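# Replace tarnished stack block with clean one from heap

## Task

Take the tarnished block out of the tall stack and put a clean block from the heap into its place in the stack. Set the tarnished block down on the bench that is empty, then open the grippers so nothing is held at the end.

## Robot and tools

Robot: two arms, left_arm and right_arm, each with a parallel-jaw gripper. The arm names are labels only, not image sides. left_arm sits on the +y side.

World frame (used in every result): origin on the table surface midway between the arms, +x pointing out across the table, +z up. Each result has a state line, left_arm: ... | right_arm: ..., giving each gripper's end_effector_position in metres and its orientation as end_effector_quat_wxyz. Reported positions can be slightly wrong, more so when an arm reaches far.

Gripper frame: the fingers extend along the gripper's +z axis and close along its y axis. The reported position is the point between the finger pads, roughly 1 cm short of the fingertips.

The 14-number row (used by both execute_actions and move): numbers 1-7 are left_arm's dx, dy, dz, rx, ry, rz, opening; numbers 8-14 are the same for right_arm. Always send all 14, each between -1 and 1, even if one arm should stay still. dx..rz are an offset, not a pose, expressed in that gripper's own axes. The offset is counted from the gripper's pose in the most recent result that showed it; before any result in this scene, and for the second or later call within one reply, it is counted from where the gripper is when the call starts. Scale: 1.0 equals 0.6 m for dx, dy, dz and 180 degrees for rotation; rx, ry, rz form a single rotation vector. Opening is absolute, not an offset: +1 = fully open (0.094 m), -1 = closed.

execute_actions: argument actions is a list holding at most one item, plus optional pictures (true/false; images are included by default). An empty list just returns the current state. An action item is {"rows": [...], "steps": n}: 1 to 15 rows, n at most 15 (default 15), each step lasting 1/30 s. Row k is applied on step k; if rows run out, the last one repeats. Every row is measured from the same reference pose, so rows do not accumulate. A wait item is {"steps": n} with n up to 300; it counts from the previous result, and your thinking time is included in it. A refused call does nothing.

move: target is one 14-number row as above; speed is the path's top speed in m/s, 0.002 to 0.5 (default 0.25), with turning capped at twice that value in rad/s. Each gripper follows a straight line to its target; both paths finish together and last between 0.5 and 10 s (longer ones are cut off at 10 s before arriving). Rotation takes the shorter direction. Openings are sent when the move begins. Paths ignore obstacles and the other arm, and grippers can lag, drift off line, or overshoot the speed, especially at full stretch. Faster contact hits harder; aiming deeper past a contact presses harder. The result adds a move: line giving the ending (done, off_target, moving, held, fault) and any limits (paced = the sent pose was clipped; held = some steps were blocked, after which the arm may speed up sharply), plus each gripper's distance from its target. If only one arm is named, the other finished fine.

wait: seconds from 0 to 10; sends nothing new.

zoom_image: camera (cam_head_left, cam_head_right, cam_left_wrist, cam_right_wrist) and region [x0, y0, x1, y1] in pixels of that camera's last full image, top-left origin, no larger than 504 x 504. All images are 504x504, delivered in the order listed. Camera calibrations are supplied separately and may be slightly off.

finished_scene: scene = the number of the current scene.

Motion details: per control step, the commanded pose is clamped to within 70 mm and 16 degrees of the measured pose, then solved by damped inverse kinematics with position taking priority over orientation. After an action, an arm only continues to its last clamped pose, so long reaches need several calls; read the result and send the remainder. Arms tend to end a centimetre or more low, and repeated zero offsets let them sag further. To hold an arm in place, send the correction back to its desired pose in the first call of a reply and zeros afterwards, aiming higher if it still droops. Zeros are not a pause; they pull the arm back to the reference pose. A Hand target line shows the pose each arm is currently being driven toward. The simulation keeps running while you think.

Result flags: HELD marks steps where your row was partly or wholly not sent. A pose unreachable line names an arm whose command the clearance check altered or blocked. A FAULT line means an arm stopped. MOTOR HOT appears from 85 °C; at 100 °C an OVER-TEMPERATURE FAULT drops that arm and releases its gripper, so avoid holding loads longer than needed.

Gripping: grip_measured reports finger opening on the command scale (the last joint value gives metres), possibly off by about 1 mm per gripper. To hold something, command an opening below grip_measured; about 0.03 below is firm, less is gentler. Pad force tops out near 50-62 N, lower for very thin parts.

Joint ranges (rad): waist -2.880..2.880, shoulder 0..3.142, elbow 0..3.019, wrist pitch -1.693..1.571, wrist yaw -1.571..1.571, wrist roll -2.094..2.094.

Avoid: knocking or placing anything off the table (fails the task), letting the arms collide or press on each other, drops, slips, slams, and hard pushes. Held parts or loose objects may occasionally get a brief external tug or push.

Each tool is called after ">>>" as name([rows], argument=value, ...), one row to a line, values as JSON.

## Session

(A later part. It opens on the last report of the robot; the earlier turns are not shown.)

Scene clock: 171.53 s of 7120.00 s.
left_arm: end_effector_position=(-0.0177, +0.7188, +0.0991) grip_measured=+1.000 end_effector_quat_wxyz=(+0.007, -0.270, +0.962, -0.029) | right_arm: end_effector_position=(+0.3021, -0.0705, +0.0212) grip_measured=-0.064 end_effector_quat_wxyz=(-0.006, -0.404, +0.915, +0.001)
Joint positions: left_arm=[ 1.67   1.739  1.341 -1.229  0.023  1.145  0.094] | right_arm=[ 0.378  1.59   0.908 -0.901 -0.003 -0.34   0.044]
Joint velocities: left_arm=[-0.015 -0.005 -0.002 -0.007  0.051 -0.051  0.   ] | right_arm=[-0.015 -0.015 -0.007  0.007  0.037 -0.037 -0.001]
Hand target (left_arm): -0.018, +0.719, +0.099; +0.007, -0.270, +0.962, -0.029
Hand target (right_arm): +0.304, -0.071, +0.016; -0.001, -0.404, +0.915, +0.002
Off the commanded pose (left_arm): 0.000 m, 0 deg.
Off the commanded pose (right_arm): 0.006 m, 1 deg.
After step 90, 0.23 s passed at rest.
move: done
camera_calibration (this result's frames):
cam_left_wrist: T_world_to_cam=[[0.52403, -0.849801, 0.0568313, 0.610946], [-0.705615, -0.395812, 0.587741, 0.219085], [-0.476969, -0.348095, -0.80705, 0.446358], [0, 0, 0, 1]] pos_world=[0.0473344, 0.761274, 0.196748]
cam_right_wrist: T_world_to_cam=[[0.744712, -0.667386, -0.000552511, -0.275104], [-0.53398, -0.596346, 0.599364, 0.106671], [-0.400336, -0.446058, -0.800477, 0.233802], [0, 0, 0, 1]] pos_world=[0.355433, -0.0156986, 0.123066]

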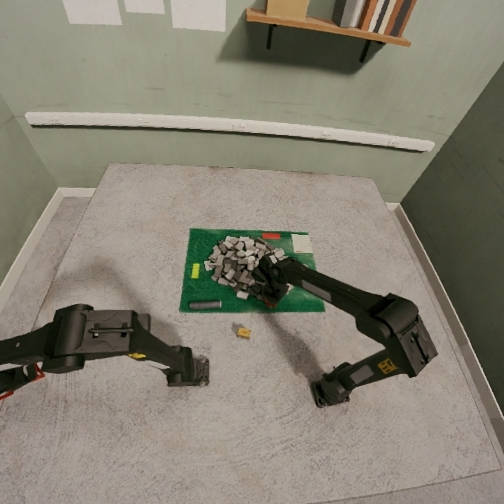

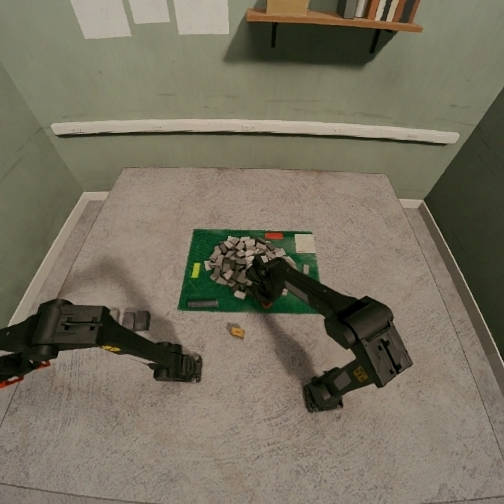

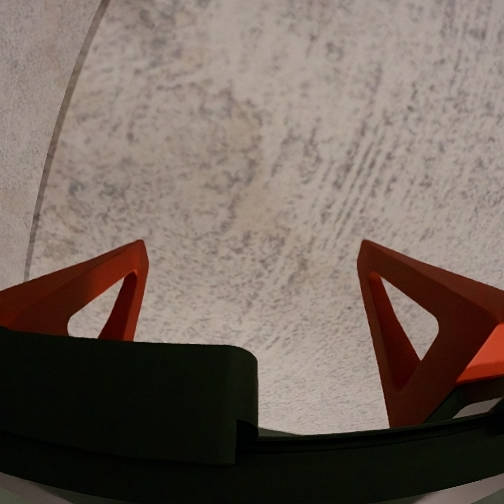

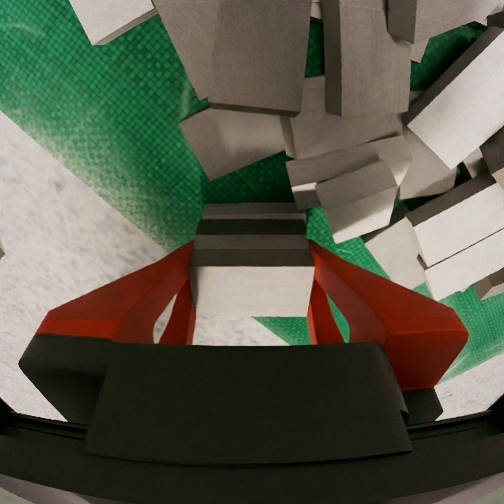

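>>> move(target=[0,0,0,0,0,0,1,-0.006,-0.003,0.01,0.002,-0.004,0,-0.13], speed=0.03)

>>> execute_actions([
  {"rows":[[0,0,0,0,0,0,1,0,0,0,0,0,0,0.25]],"steps":15},
])

Scene clock: 177.27 s of 7120.00 s.
left_arm: end_effector_position=(-0.0177, +0.7188, +0.0991) grip_measured=+1.000 end_effector_quat_wxyz=(+0.007, -0.270, +0.962, -0.029) | right_arm: end_effector_position=(+0.3025, -0.0703, +0.0212) grip_measured=-0.064 end_effector_quat_wxyz=(-0.006, -0.404, +0.915, +0.001)
Joint positions: left_arm=[ 1.67   1.739  1.341 -1.229  0.023  1.145  0.094] | right_arm=[ 0.378  1.59   0.908 -0.9   -0.003 -0.34   0.044]
Joint velocities: left_arm=[ 0.005 -0.005 -0.007 -0.002 -0.022  0.037  0.   ] | right_arm=[ 0.015 -0.005  0.002  0.017  0.095 -0.081 -0.001]
Hand target (left_arm): -0.018, +0.719, +0.099; +0.007, -0.270, +0.962, -0.029
Hand target (right_arm): +0.306, -0.069, +0.015; +0.000, -0.404, +0.915, +0.001
Off the commanded pose (left_arm): 0.000 m, 0 deg.
Off the commanded pose (right_arm): 0.007 m, 1 deg.
After step 90, 2.03 s passed at rest.
move: done
camera_calibration (this result's frames):
cam_left_wrist: T_world_to_cam=[[0.52403, -0.849801, 0.0568313, 0.610946], [-0.705615, -0.395812, 0.587741, 0.219085], [-0.476969, -0.348095, -0.80705, 0.446358], [0, 0, 0, 1]] pos_world=[0.0473344, 0.761274, 0.196748]
cam_right_wrist: T_world_to_cam=[[0.744713, -0.667385, -0.0000321435, -0.275243], [-0.534785, -0.596778, 0.598215, 0.107193], [-0.399259, -0.445481, -0.801336, 0.233742], [0, 0, 0, 1]] pos_world=[0.355626, -0.0155949, 0.123172]

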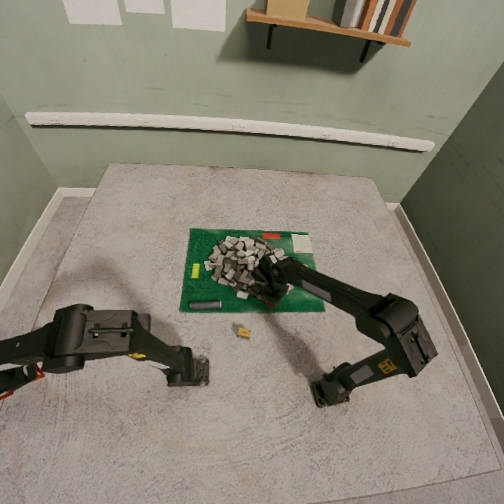

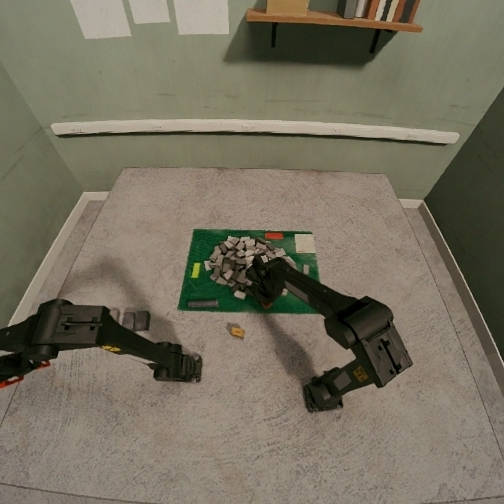

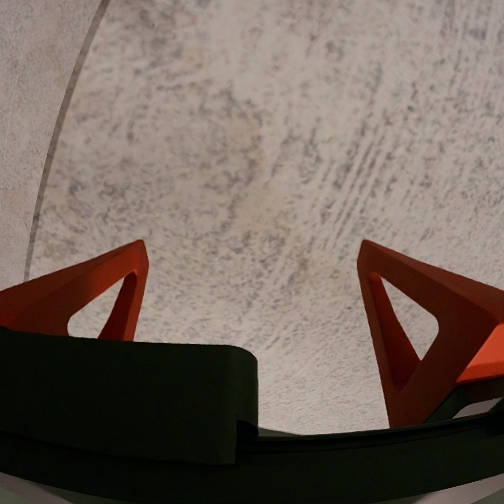

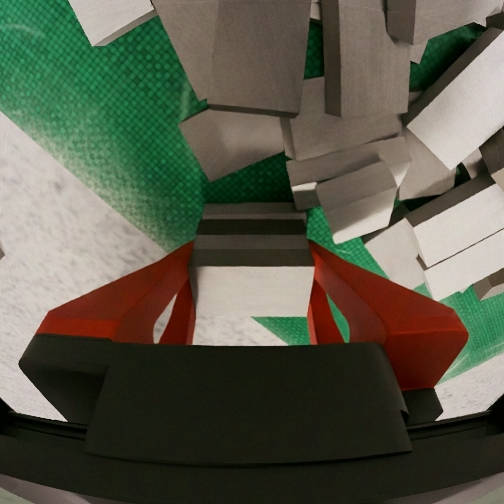

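Scene clock: 177.77 s of 7120.00 s.
left_arm: end_effector_position=(-0.0177, +0.7188, +0.0991) grip_measured=+1.000 end_effector_quat_wxyz=(+0.007, -0.270, +0.962, -0.029) | right_arm: end_effector_position=(+0.3025, -0.0703, +0.0212) grip_measured=+0.247 end_effector_quat_wxyz=(-0.006, -0.404, +0.915, +0.001)
Joint positions: left_arm=[ 1.67   1.739  1.341 -1.229  0.023  1.145  0.094] | right_arm=[ 0.378  1.59   0.908 -0.9   -0.003 -0.34   0.059]
Joint velocities: left_arm=[ 0.005 -0.005  0.002  0.002 -0.022  0.022  0.   ] | right_arm=[-0.005 -0.015 -0.002 -0.012 -0.066 -0.007  0.   ]
Hand target (left_arm): -0.018, +0.719, +0.099; +0.007, -0.270, +0.962, -0.029
Hand target (right_arm): +0.302, -0.070, +0.021; -0.006, -0.404, +0.915, +0.001
Off the commanded pose (left_arm): 0.000 m, 0 deg.
Off the commanded pose (right_arm): 0.000 m, 0 deg.
Steps of this call (steps 1 to 15: all 15 steps of this action). Readings (end_effector_position):
1: left_arm (-0.0177, +0.7188, +0.0991) | right_arm (+0.3025, -0.0703, +0.0212)
2: left_arm (-0.0177, +0.7188, +0.0991) | right_arm (+0.3025, -0.0703, +0.0212)
4: left_arm (-0.0177, +0.7188, +0.0991) | right_arm (+0.3025, -0.0703, +0.0212)
8: left_arm (-0.0177, +0.7188, +0.0991) | right_arm (+0.3025, -0.0703, +0.0212)
15: the state above
camera_calibration (this result's frames):
cam_left_wrist: T_world_to_cam=[[0.52403, -0.849801, 0.0568313, 0.610946], [-0.705615, -0.395812, 0.587741, 0.219085], [-0.476969, -0.348095, -0.80705, 0.446358], [0, 0, 0, 1]] pos_world=[0.0473344, 0.761274, 0.196748]
cam_right_wrist: T_world_to_cam=[[0.744713, -0.667385, -0.0000321435, -0.275243], [-0.534785, -0.596778, 0.598215, 0.107193], [-0.399259, -0.445481, -0.801336, 0.233742], [0, 0, 0, 1]] pos_world=[0.355626, -0.0155949, 0.123172]

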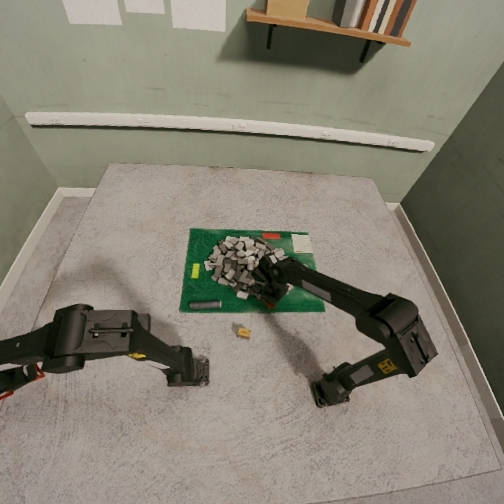

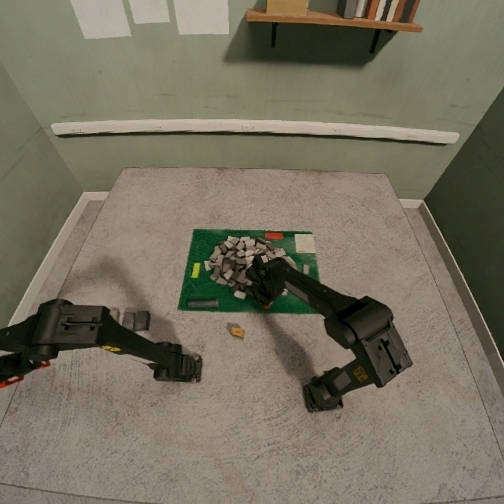

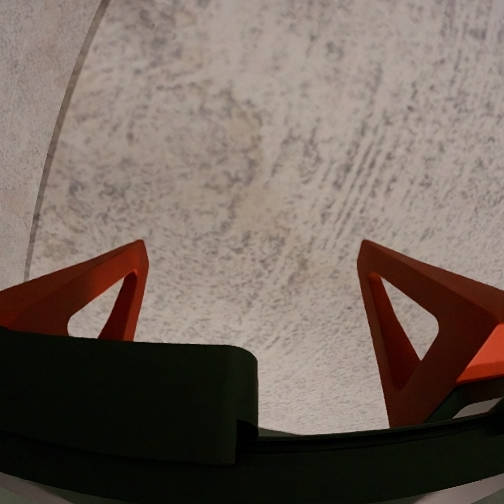

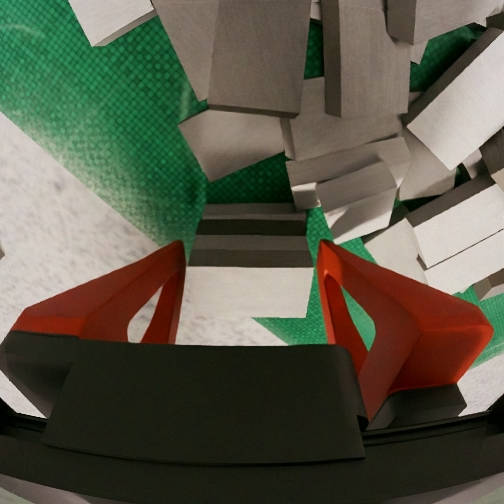

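>>> move(target=[0,0,0,0,0,0,1,-0.055,-0.02,-0.2,0.011,-0.024,0,0.3], speed=0.12)

>>> move(target=[0,0,0,0,0,0,1,-0.005,0.29,0,0,0,0.347,0.3])

Scene clock: 185.13 s of 7120.00 s.
left_arm: end_effector_position=(-0.0177, +0.7188, +0.0991) grip_measured=+1.000 end_effector_quat_wxyz=(+0.007, -0.270, +0.962, -0.029) | right_arm: end_effector_position=(+0.3192, -0.0618, +0.1131) grip_measured=+0.297 end_effector_quat_wxyz=(+0.007, -0.404, +0.915, +0.001)
Joint positions: left_arm=[ 1.67   1.739  1.341 -1.229  0.023  1.145  0.094] | right_arm=[ 0.378  1.485  1.068 -1.14  -0.001 -0.34   0.061]
Joint velocities: left_arm=[-0.015 -0.005  0.017 -0.017  0.022 -0.051  0.   ] | right_arm=[ 0.005 -0.005  0.007 -0.022 -0.007 -0.022 -0.001]
Hand target (left_arm): -0.018, +0.719, +0.099; +0.007, -0.270, +0.962, -0.029
Hand target (right_arm): +0.336, -0.055, +0.140; +0.036, -0.403, +0.914, +0.001
Off the commanded pose (left_arm): 0.000 m, 0 deg.
Off the commanded pose (right_arm): 0.033 m, 3 deg.
After step 90, 2.93 s passed at rest.
move: off_target (right_arm)
camera_calibration (this result's frames):
cam_left_wrist: T_world_to_cam=[[0.52403, -0.849801, 0.0568313, 0.610946], [-0.705615, -0.395812, 0.587741, 0.219085], [-0.476969, -0.348095, -0.80705, 0.446358], [0, 0, 0, 1]] pos_world=[0.0473344, 0.761274, 0.196748]
cam_right_wrist: T_world_to_cam=[[0.744584, -0.667439, 0.010933, -0.283276], [-0.548406, -0.602292, 0.580082, 0.072275], [-0.380584, -0.437916, -0.814485, 0.313865], [0, 0, 0, 1]] pos_world=[0.370011, -0.00809246, 0.21681]

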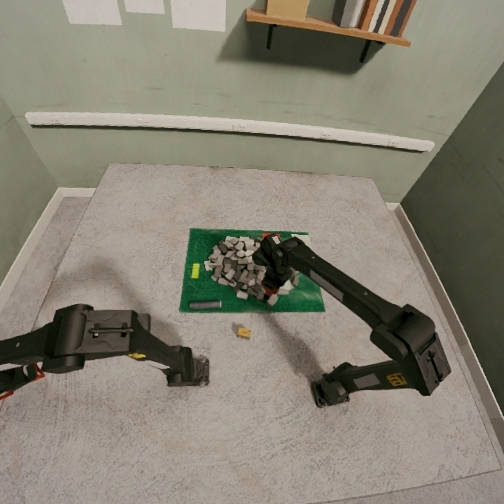

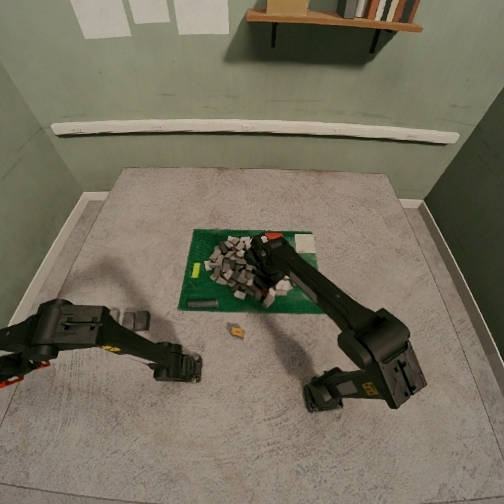

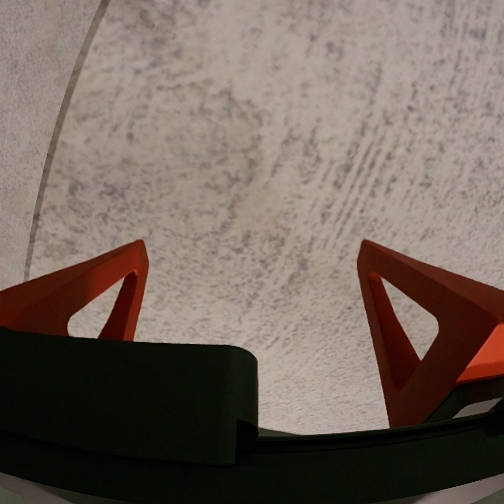

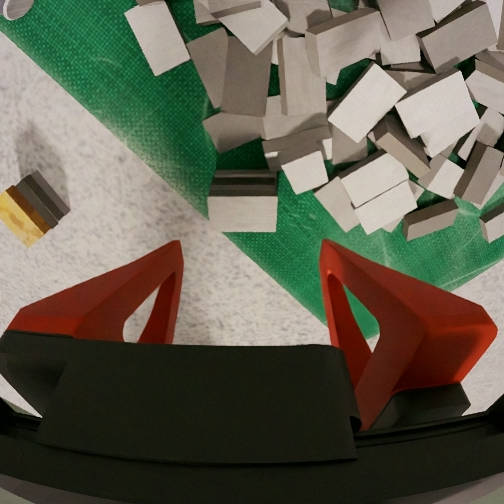

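Scene clock: 187.93 s of 7120.00 s.
left_arm: end_effector_position=(-0.0177, +0.7188, +0.0991) grip_measured=+1.000 end_effector_quat_wxyz=(+0.007, -0.270, +0.962, -0.029) | right_arm: end_effector_position=(+0.1932, +0.0549, +0.1082) grip_measured=+0.297 end_effector_quat_wxyz=(+0.001, +0.126, +0.992, -0.003)
Joint positions: left_arm=[ 1.67   1.739  1.341 -1.229  0.023  1.145  0.094] | right_arm=[ 0.811  1.449  1.015 -1.14   0.005  1.179  0.061]
Joint velocities: left_arm=[-0.005 -0.005  0.007  0.007  0.051 -0.051  0.   ] | right_arm=[ 0.015 -0.005  0.002  0.017  0.022 -0.037 -0.   ]
Hand target (left_arm): -0.018, +0.719, +0.099; +0.007, -0.270, +0.962, -0.029
Hand target (right_arm): +0.192, +0.057, +0.115; +0.008, +0.129, +0.992, +0.006
Off the commanded pose (left_arm): 0.000 m, 0 deg.
Off the commanded pose (right_arm): 0.005 m, 1 deg.
move: done
camera_calibration (this result's frames):
cam_left_wrist: T_world_to_cam=[[0.52403, -0.849801, 0.0568313, 0.610946], [-0.705615, -0.395812, 0.587741, 0.219085], [-0.476969, -0.348095, -0.80705, 0.446358], [0, 0, 0, 1]] pos_world=[0.0473344, 0.761274, 0.196748]
cam_right_wrist: T_world_to_cam=[[-0.243132, -0.969924, 0.0115414, 0.0959148], [-0.782806, 0.203226, 0.588144, 0.0764727], [-0.572801, 0.133962, -0.808674, 0.318194], [0, 0, 0, 1]] pos_world=[0.265445, 0.0348629, 0.211231]

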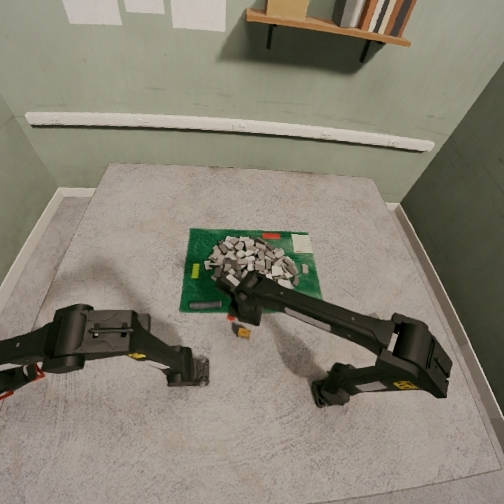

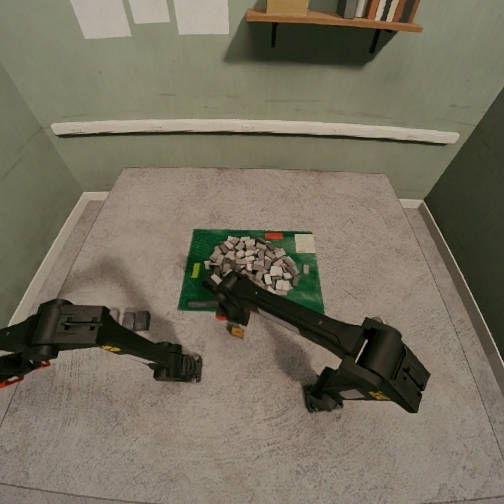

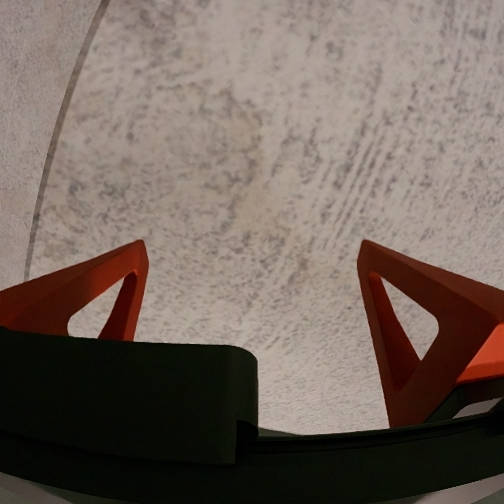

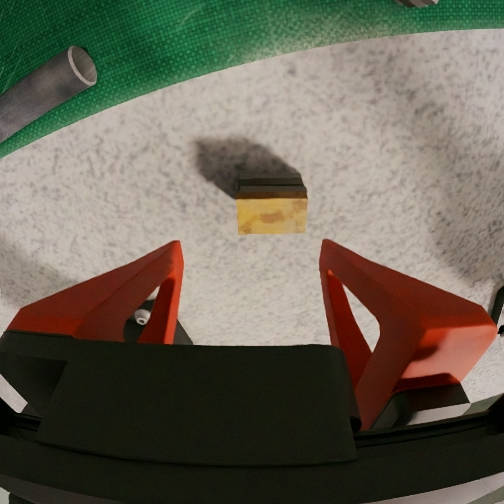

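>>> move(target=[0,0,0,0,0,0,1,0.033,-0.021,0.113,-0.003,0,0.002,0.3], speed=0.1)

Scene clock: 194.60 s of 7120.00 s.
left_arm: end_effector_position=(-0.0177, +0.7188, +0.0991) grip_measured=+1.000 end_effector_quat_wxyz=(+0.007, -0.270, +0.962, -0.029) | right_arm: end_effector_position=(+0.1722, +0.0424, +0.0443) grip_measured=+0.297 end_effector_quat_wxyz=(+0.002, +0.130, +0.991, -0.002)
Joint positions: left_arm=[ 1.67   1.739  1.341 -1.229  0.023  1.145  0.094] | right_arm=[ 0.837  1.485  0.86  -0.947  0.005  1.212  0.061]
Joint velocities: left_arm=[-0.024 -0.005  0.007 -0.002 -0.022  0.022  0.   ] | right_arm=[-0.005  0.005  0.002 -0.007 -0.051 -0.007 -0.001]
Hand target (left_arm): -0.018, +0.719, +0.099; +0.007, -0.270, +0.962, -0.029
Hand target (right_arm): +0.170, +0.047, +0.041; +0.002, +0.130, +0.992, +0.002
Off the commanded pose (left_arm): 0.000 m, 0 deg.
Off the commanded pose (right_arm): 0.006 m, 0 deg.
After step 90, 2.60 s passed at rest.
move: done
camera_calibration (this result's frames):
cam_left_wrist: T_world_to_cam=[[0.52403, -0.849801, 0.0568313, 0.610946], [-0.705615, -0.395812, 0.587741, 0.219085], [-0.476969, -0.348095, -0.80705, 0.446358], [0, 0, 0, 1]] pos_world=[0.0473344, 0.761274, 0.196748]
cam_right_wrist: T_world_to_cam=[[-0.250541, -0.968056, 0.00979115, 0.0806697], [-0.78217, 0.208371, 0.587189, 0.0998374], [-0.570472, 0.139457, -0.809391, 0.2555], [0, 0, 0, 1]] pos_world=[0.244057, 0.0216585, 0.147386]

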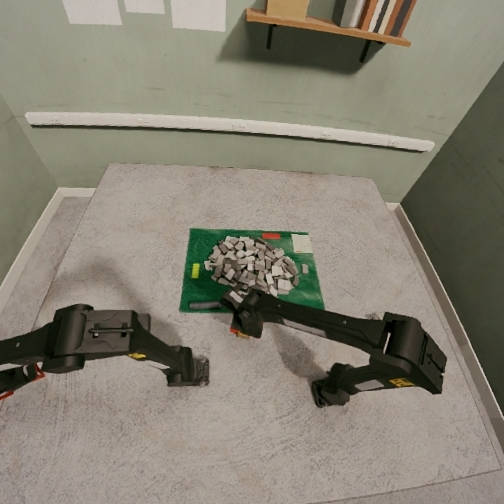

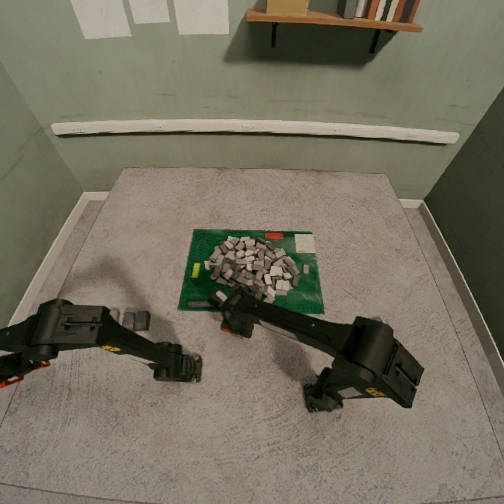

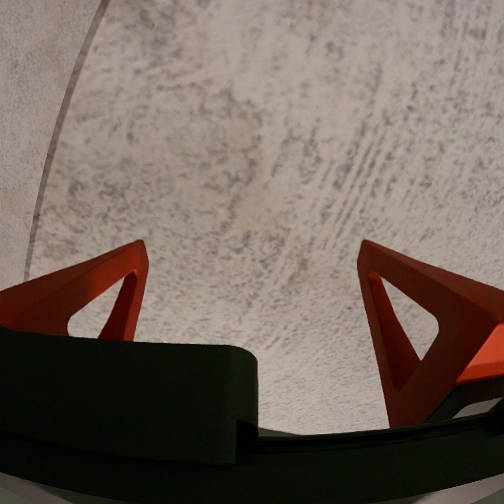

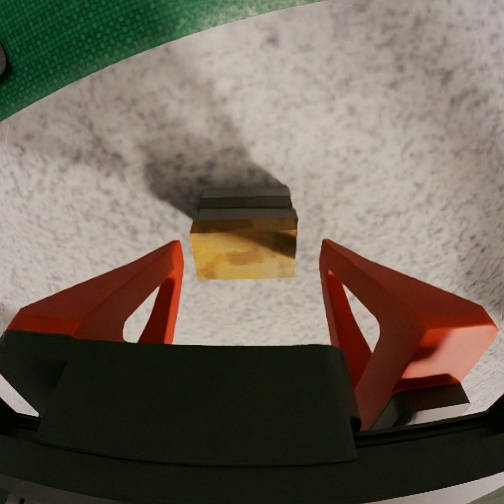

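>>> move(target=[0,0,0,0,0,0,1,0.006,0.012,0.012,0,0,0,0.15], speed=0.04)

>>> execute_actions([
  {"rows":[[0,0,0,0,0,0,1,0,0,0,0,0,0,-0.13]],"steps":15},
])

Scene clock: 199.47 s of 7120.00 s.
left_arm: end_effector_position=(-0.0177, +0.7188, +0.0991) grip_measured=+1.000 end_effector_quat_wxyz=(+0.007, -0.270, +0.962, -0.029) | right_arm: end_effector_position=(+0.1703, +0.0431, +0.0391) grip_measured=+0.153 end_effector_quat_wxyz=(-0.001, +0.131, +0.991, -0.007)
Joint positions: left_arm=[ 1.67   1.739  1.341 -1.229  0.023  1.145  0.094] | right_arm=[ 0.842  1.5    0.86  -0.944  0.005  1.219  0.054]
Joint velocities: left_arm=[-0.015  0.005 -0.017 -0.012 -0.051  0.007  0.   ] | right_arm=[-0.024  0.005 -0.007 -0.022  0.022 -0.037 -0.001]
Hand target (left_arm): -0.018, +0.719, +0.099; +0.007, -0.270, +0.962, -0.029
Hand target (right_arm): +0.170, +0.050, +0.037; +0.002, +0.130, +0.991, -0.002
Off the commanded pose (left_arm): 0.000 m, 0 deg.
Off the commanded pose (right_arm): 0.007 m, 1 deg.
After step 90, 1.10 s passed at rest.
move: done
camera_calibration (this result's frames):
cam_left_wrist: T_world_to_cam=[[0.52403, -0.849801, 0.0568313, 0.610946], [-0.705615, -0.395812, 0.587741, 0.219085], [-0.476969, -0.348095, -0.80705, 0.446358], [0, 0, 0, 1]] pos_world=[0.0473344, 0.761274, 0.196748]
cam_right_wrist: T_world_to_cam=[[-0.252283, -0.967429, 0.0208273, 0.0807847], [-0.777772, 0.215536, 0.590437, 0.100115], [-0.575695, 0.132758, -0.806815, 0.251144], [0, 0, 0, 1]] pos_world=[0.242829, 0.0232338, 0.141832]

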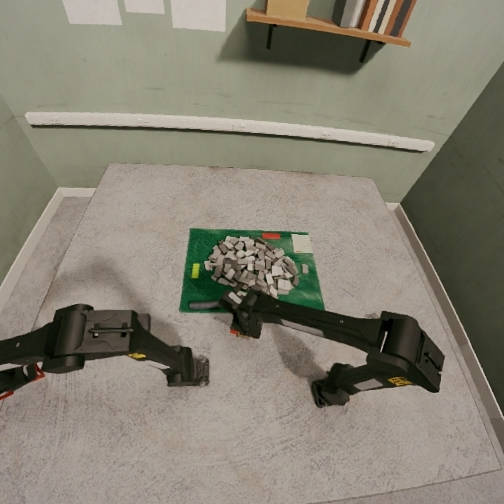

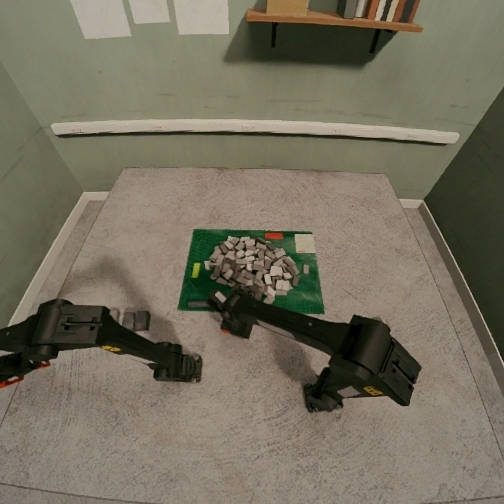

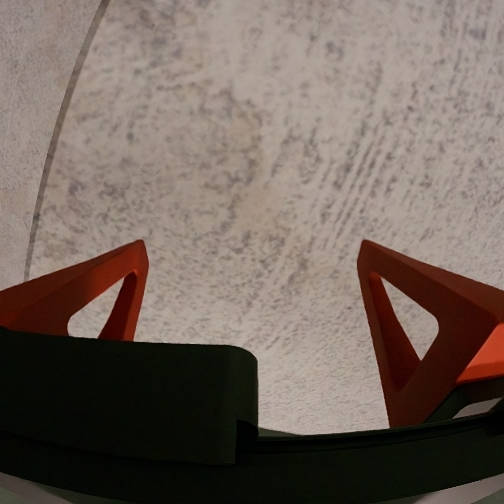

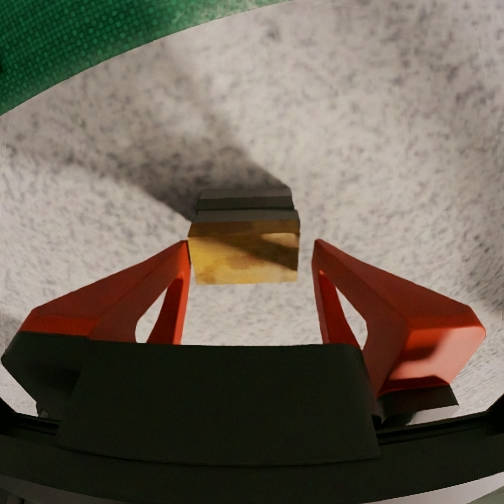

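Scene clock: 199.97 s of 7120.00 s.
left_arm: end_effector_position=(-0.0177, +0.7188, +0.0991) grip_measured=+1.000 end_effector_quat_wxyz=(+0.007, -0.270, +0.962, -0.029) | right_arm: end_effector_position=(+0.1703, +0.0431, +0.0391) grip_measured=-0.086 end_effector_quat_wxyz=(-0.001, +0.131, +0.991, -0.007)
Joint positions: left_arm=[ 1.67   1.739  1.341 -1.229  0.023  1.145  0.094] | right_arm=[ 0.842  1.5    0.86  -0.944  0.005  1.219  0.043]
Joint velocities: left_arm=[-0.005 -0.005 -0.002  0.002 -0.125 -0.037  0.   ] | right_arm=[-0.024 -0.005 -0.017  0.007  0.007 -0.095  0.001]
Hand target (left_arm): -0.018, +0.719, +0.099; +0.007, -0.270, +0.962, -0.029
Hand target (right_arm): +0.170, +0.043, +0.039; -0.001, +0.131, +0.991, -0.007
Off the commanded pose (left_arm): 0.000 m, 0 deg.
Off the commanded pose (right_arm): 0.000 m, 0 deg.
Steps of this call (steps 1 to 15: all 15 steps of this action). Readings (end_effector_position):
1: left_arm (-0.0177, +0.7188, +0.0991) | right_arm (+0.1702, +0.0432, +0.0391)
2: left_arm (-0.0177, +0.7188, +0.0991) | right_arm (+0.1703, +0.0431, +0.0391)
4: left_arm (-0.0177, +0.7188, +0.0991) | right_arm (+0.1703, +0.0431, +0.0391)
8: left_arm (-0.0177, +0.7188, +0.0991) | right_arm (+0.1703, +0.0431, +0.0391)
15: the state above
camera_calibration (this result's frames):
cam_left_wrist: T_world_to_cam=[[0.52403, -0.849801, 0.0568313, 0.610946], [-0.705615, -0.395812, 0.587741, 0.219085], [-0.476969, -0.348095, -0.80705, 0.446358], [0, 0, 0, 1]] pos_world=[0.0473344, 0.761274, 0.196748]
cam_right_wrist: T_world_to_cam=[[-0.252283, -0.967429, 0.0208273, 0.0807847], [-0.777772, 0.215536, 0.590437, 0.100115], [-0.575695, 0.132758, -0.806815, 0.251144], [0, 0, 0, 1]] pos_world=[0.242829, 0.0232338, 0.141832]

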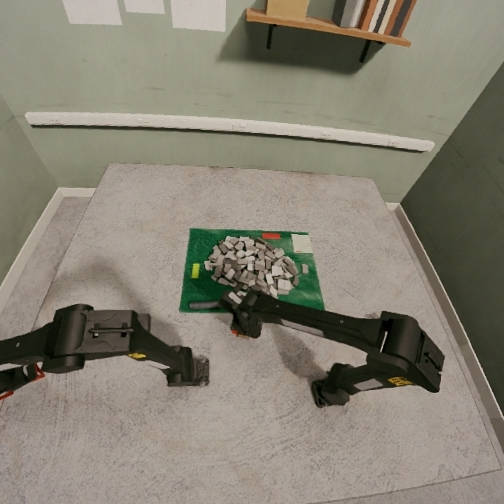

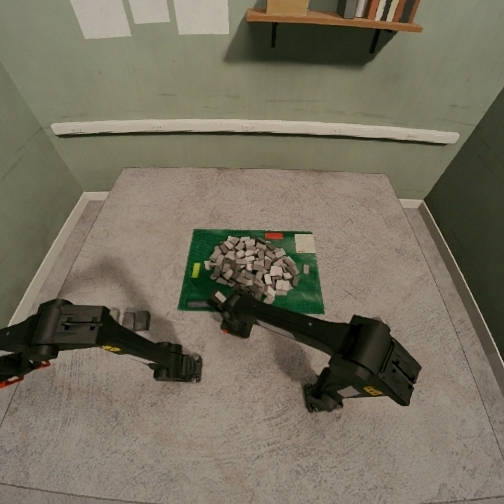

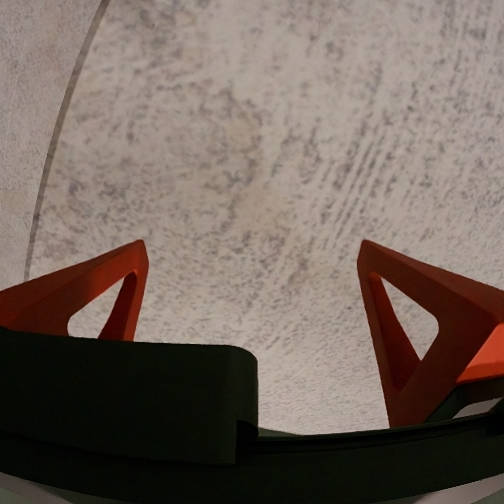

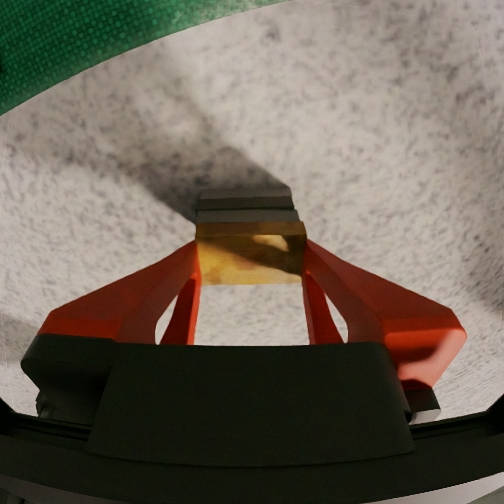

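>>> move(target=[0,0,0,0,0,0,1,-0.02,0.04,-0.1,-0.024,-0.011,0,-0.13], speed=0.1)

>>> move(target=[0,0,0,0,0,0,1,0,-0.22,0,0,0,0,-0.13], speed=0.15)

Scene clock: 206.73 s of 7120.00 s.
left_arm: end_effector_position=(-0.0177, +0.7188, +0.0991) grip_measured=+1.000 end_effector_quat_wxyz=(+0.007, -0.270, +0.962, -0.029) | right_arm: end_effector_position=(+0.1739, +0.0477, +0.0726) grip_measured=-0.086 end_effector_quat_wxyz=(+0.005, +0.131, +0.991, +0.003)
Joint positions: left_arm=[ 1.67   1.739  1.341 -1.229  0.023  1.145  0.094] | right_arm=[ 0.842  1.445  0.905 -1.021  0.007  1.219  0.043]
Joint velocities: left_arm=[ 0.005 -0.005 -0.022  0.017  0.022 -0.037  0.   ] | right_arm=[-0.005 -0.005 -0.012  0.007  0.11  -0.051 -0.001]
Hand target (left_arm): -0.018, +0.719, +0.099; +0.007, -0.270, +0.962, -0.029
Hand target (right_arm): +0.189, +0.064, +0.098; +0.021, +0.132, +0.991, +0.028
Off the commanded pose (left_arm): 0.000 m, 0 deg.
Off the commanded pose (right_arm): 0.034 m, 3 deg.
After step 90, 2.73 s passed at rest.
move: off_target (right_arm)
camera_calibration (this result's frames):
cam_left_wrist: T_world_to_cam=[[0.52403, -0.849801, 0.0568313, 0.610946], [-0.705615, -0.395812, 0.587741, 0.219085], [-0.476969, -0.348095, -0.80705, 0.446358], [0, 0, 0, 1]] pos_world=[0.0473344, 0.761274, 0.196748]
cam_right_wrist: T_world_to_cam=[[-0.25243, -0.967615, -0.000415256, 0.0870203], [-0.786378, 0.204899, 0.582775, 0.0846799], [-0.563817, 0.147437, -0.812633, 0.277277], [0, 0, 0, 1]] pos_world=[0.24489, 0.0259705, 0.176011]

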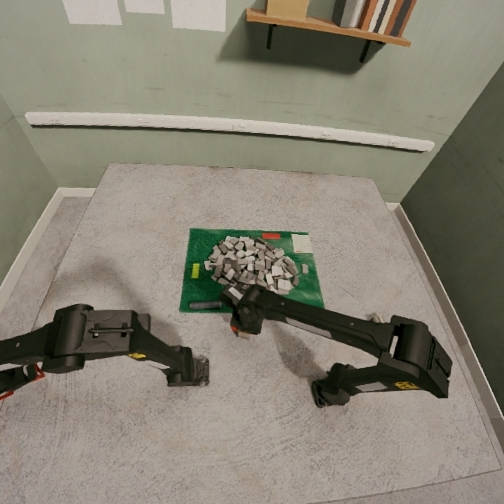

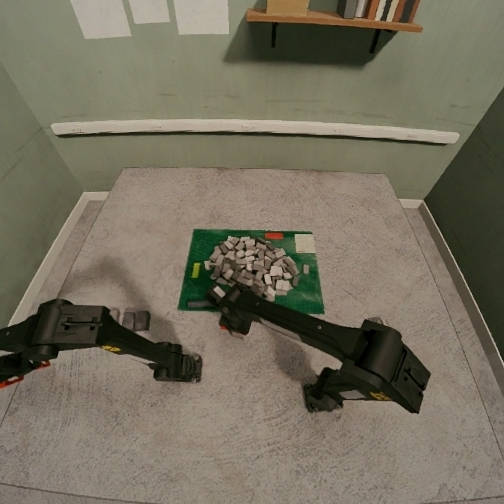

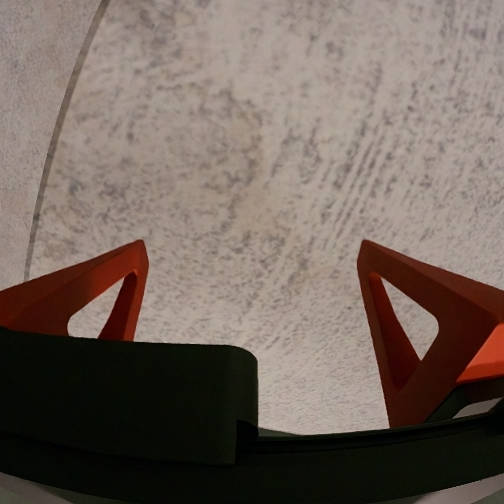

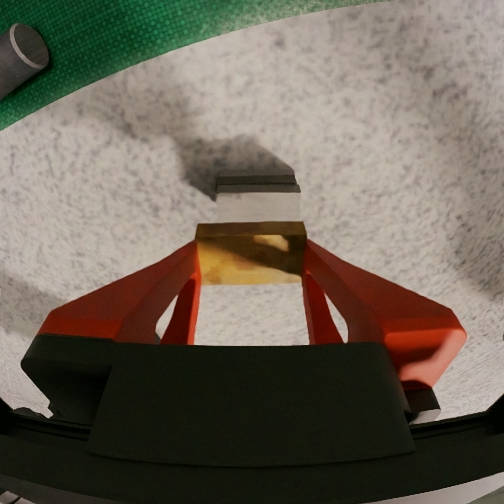

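Scene clock: 208.10 s of 7120.00 s.
left_arm: end_effector_position=(-0.0177, +0.7188, +0.0991) grip_measured=+1.000 end_effector_quat_wxyz=(+0.007, -0.270, +0.962, -0.029) | right_arm: end_effector_position=(+0.1408, -0.0774, +0.0688) grip_measured=-0.086 end_effector_quat_wxyz=(+0.006, +0.132, +0.991, +0.002)
Joint positions: left_arm=[ 1.67   1.739  1.341 -1.229  0.023  1.145  0.094] | right_arm=[ 0.664  1.123  0.613 -1.05   0.007  1.043  0.043]
Joint velocities: left_arm=[-0.005  0.005 -0.012 -0.012  0.037 -0.051  0.   ] | right_arm=[-0.015 -0.015 -0.017  0.007  0.007  0.022  0.   ]
Hand target (left_arm): -0.018, +0.719, +0.099; +0.007, -0.270, +0.962, -0.029
Hand target (right_arm): +0.140, -0.080, +0.072; +0.004, +0.131, +0.991, +0.002
Off the commanded pose (left_arm): 0.000 m, 0 deg.
Off the commanded pose (right_arm): 0.004 m, 0 deg.
move: done
camera_calibration (this result's frames):
cam_left_wrist: T_world_to_cam=[[0.52403, -0.849801, 0.0568313, 0.610946], [-0.705615, -0.395812, 0.587741, 0.219085], [-0.476969, -0.348095, -0.80705, 0.446358], [0, 0, 0, 1]] pos_world=[0.0473344, 0.761274, 0.196748]
cam_right_wrist: T_world_to_cam=[[-0.255026, -0.966933, 0.00174145, -0.0421341], [-0.786026, 0.20836, 0.582022, 0.0868031], [-0.563139, 0.147062, -0.813171, 0.274007], [0, 0, 0, 1]] pos_world=[0.211788, -0.0991232, 0.172367]

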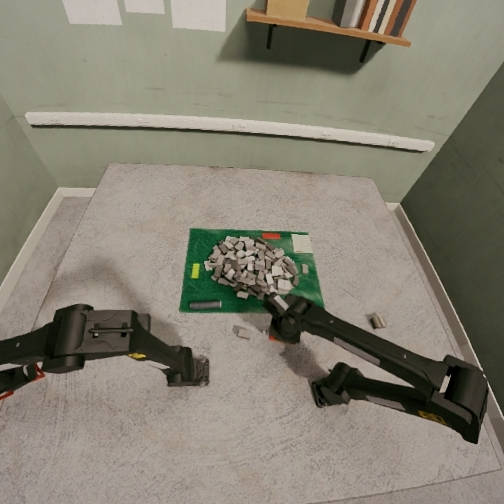

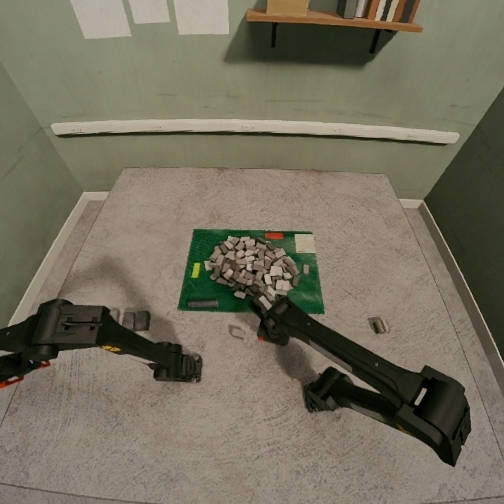

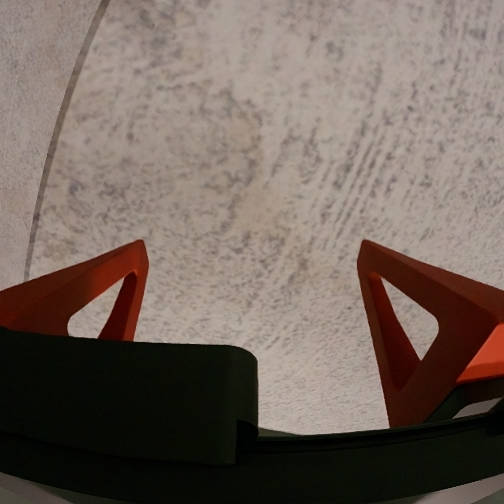

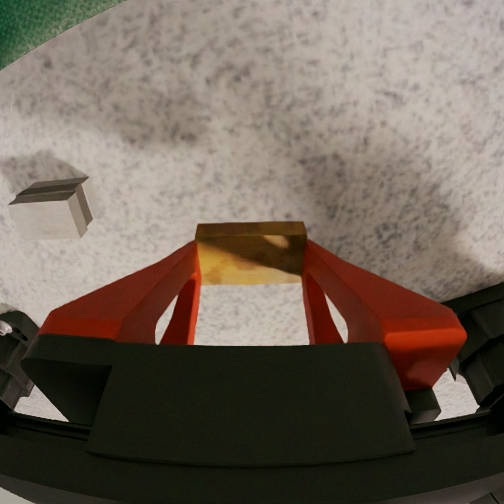

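>>> move(target=[0,0,0,0,0,0,1,0,0,0.112,0,0.003,0,-0.13], speed=0.05)

Scene clock: 212.63 s of 7120.00 s.
left_arm: end_effector_position=(-0.0177, +0.7188, +0.0991) grip_measured=+1.000 end_effector_quat_wxyz=(+0.007, -0.270, +0.962, -0.029) | right_arm: end_effector_position=(+0.1389, -0.0784, +0.0081) grip_measured=-0.086 end_effector_quat_wxyz=(+0.001, +0.131, +0.991, -0.001)
Joint positions: left_arm=[ 1.67   1.739  1.341 -1.229  0.023  1.145  0.094] | right_arm=[ 0.664  1.262  0.52  -0.83   0.003  1.041  0.043]
Joint velocities: left_arm=[-0.005  0.005  0.002  0.017  0.051 -0.066  0.   ] | right_arm=[ 0.005 -0.015 -0.002 -0.017 -0.081  0.051 -0.   ]
Hand target (left_arm): -0.018, +0.719, +0.099; +0.007, -0.270, +0.962, -0.029
Hand target (right_arm): +0.140, -0.078, +0.003; +0.001, +0.132, +0.991, +0.002
Off the commanded pose (left_arm): 0.000 m, 0 deg.
Off the commanded pose (right_arm): 0.007 m, 0 deg.
move: done
camera_calibration (this result's frames):
cam_left_wrist: T_world_to_cam=[[0.52403, -0.849801, 0.0568313, 0.610946], [-0.705615, -0.395812, 0.587741, 0.219085], [-0.476969, -0.348095, -0.80705, 0.446358], [0, 0, 0, 1]] pos_world=[0.0473344, 0.761274, 0.196748]
cam_right_wrist: T_world_to_cam=[[-0.252371, -0.967589, 0.00898614, -0.0439697], [-0.780562, 0.209061, 0.589082, 0.1201], [-0.571867, 0.141653, -0.808024, 0.224369], [0, 0, 0, 1]] pos_world=[0.210958, -0.0994353, 0.110942]

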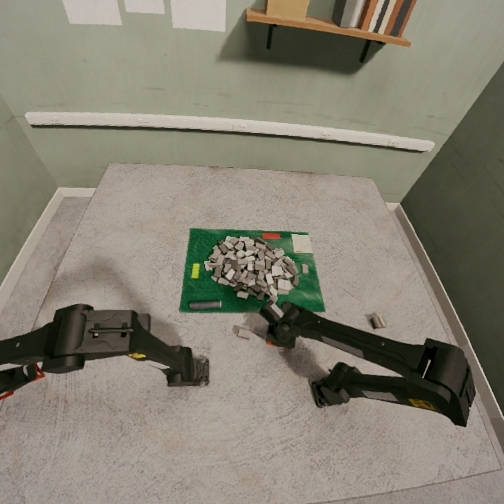

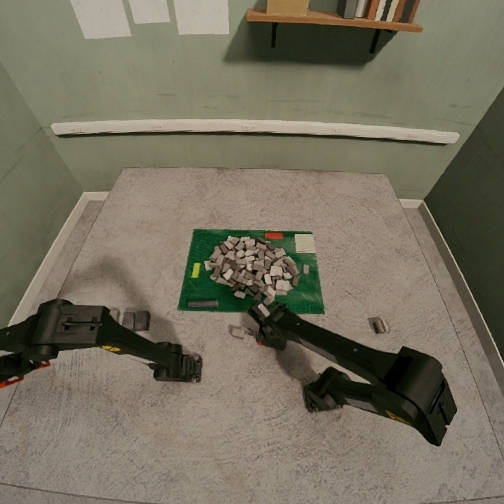

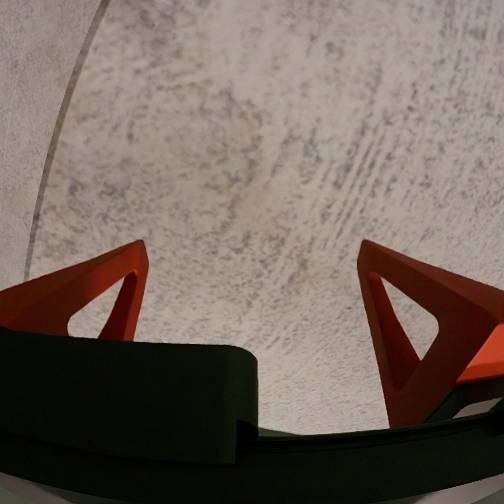

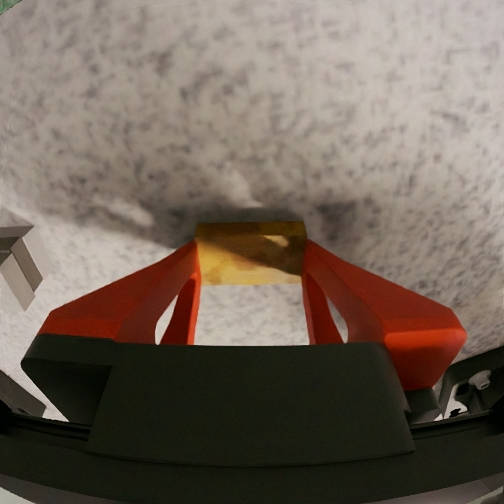

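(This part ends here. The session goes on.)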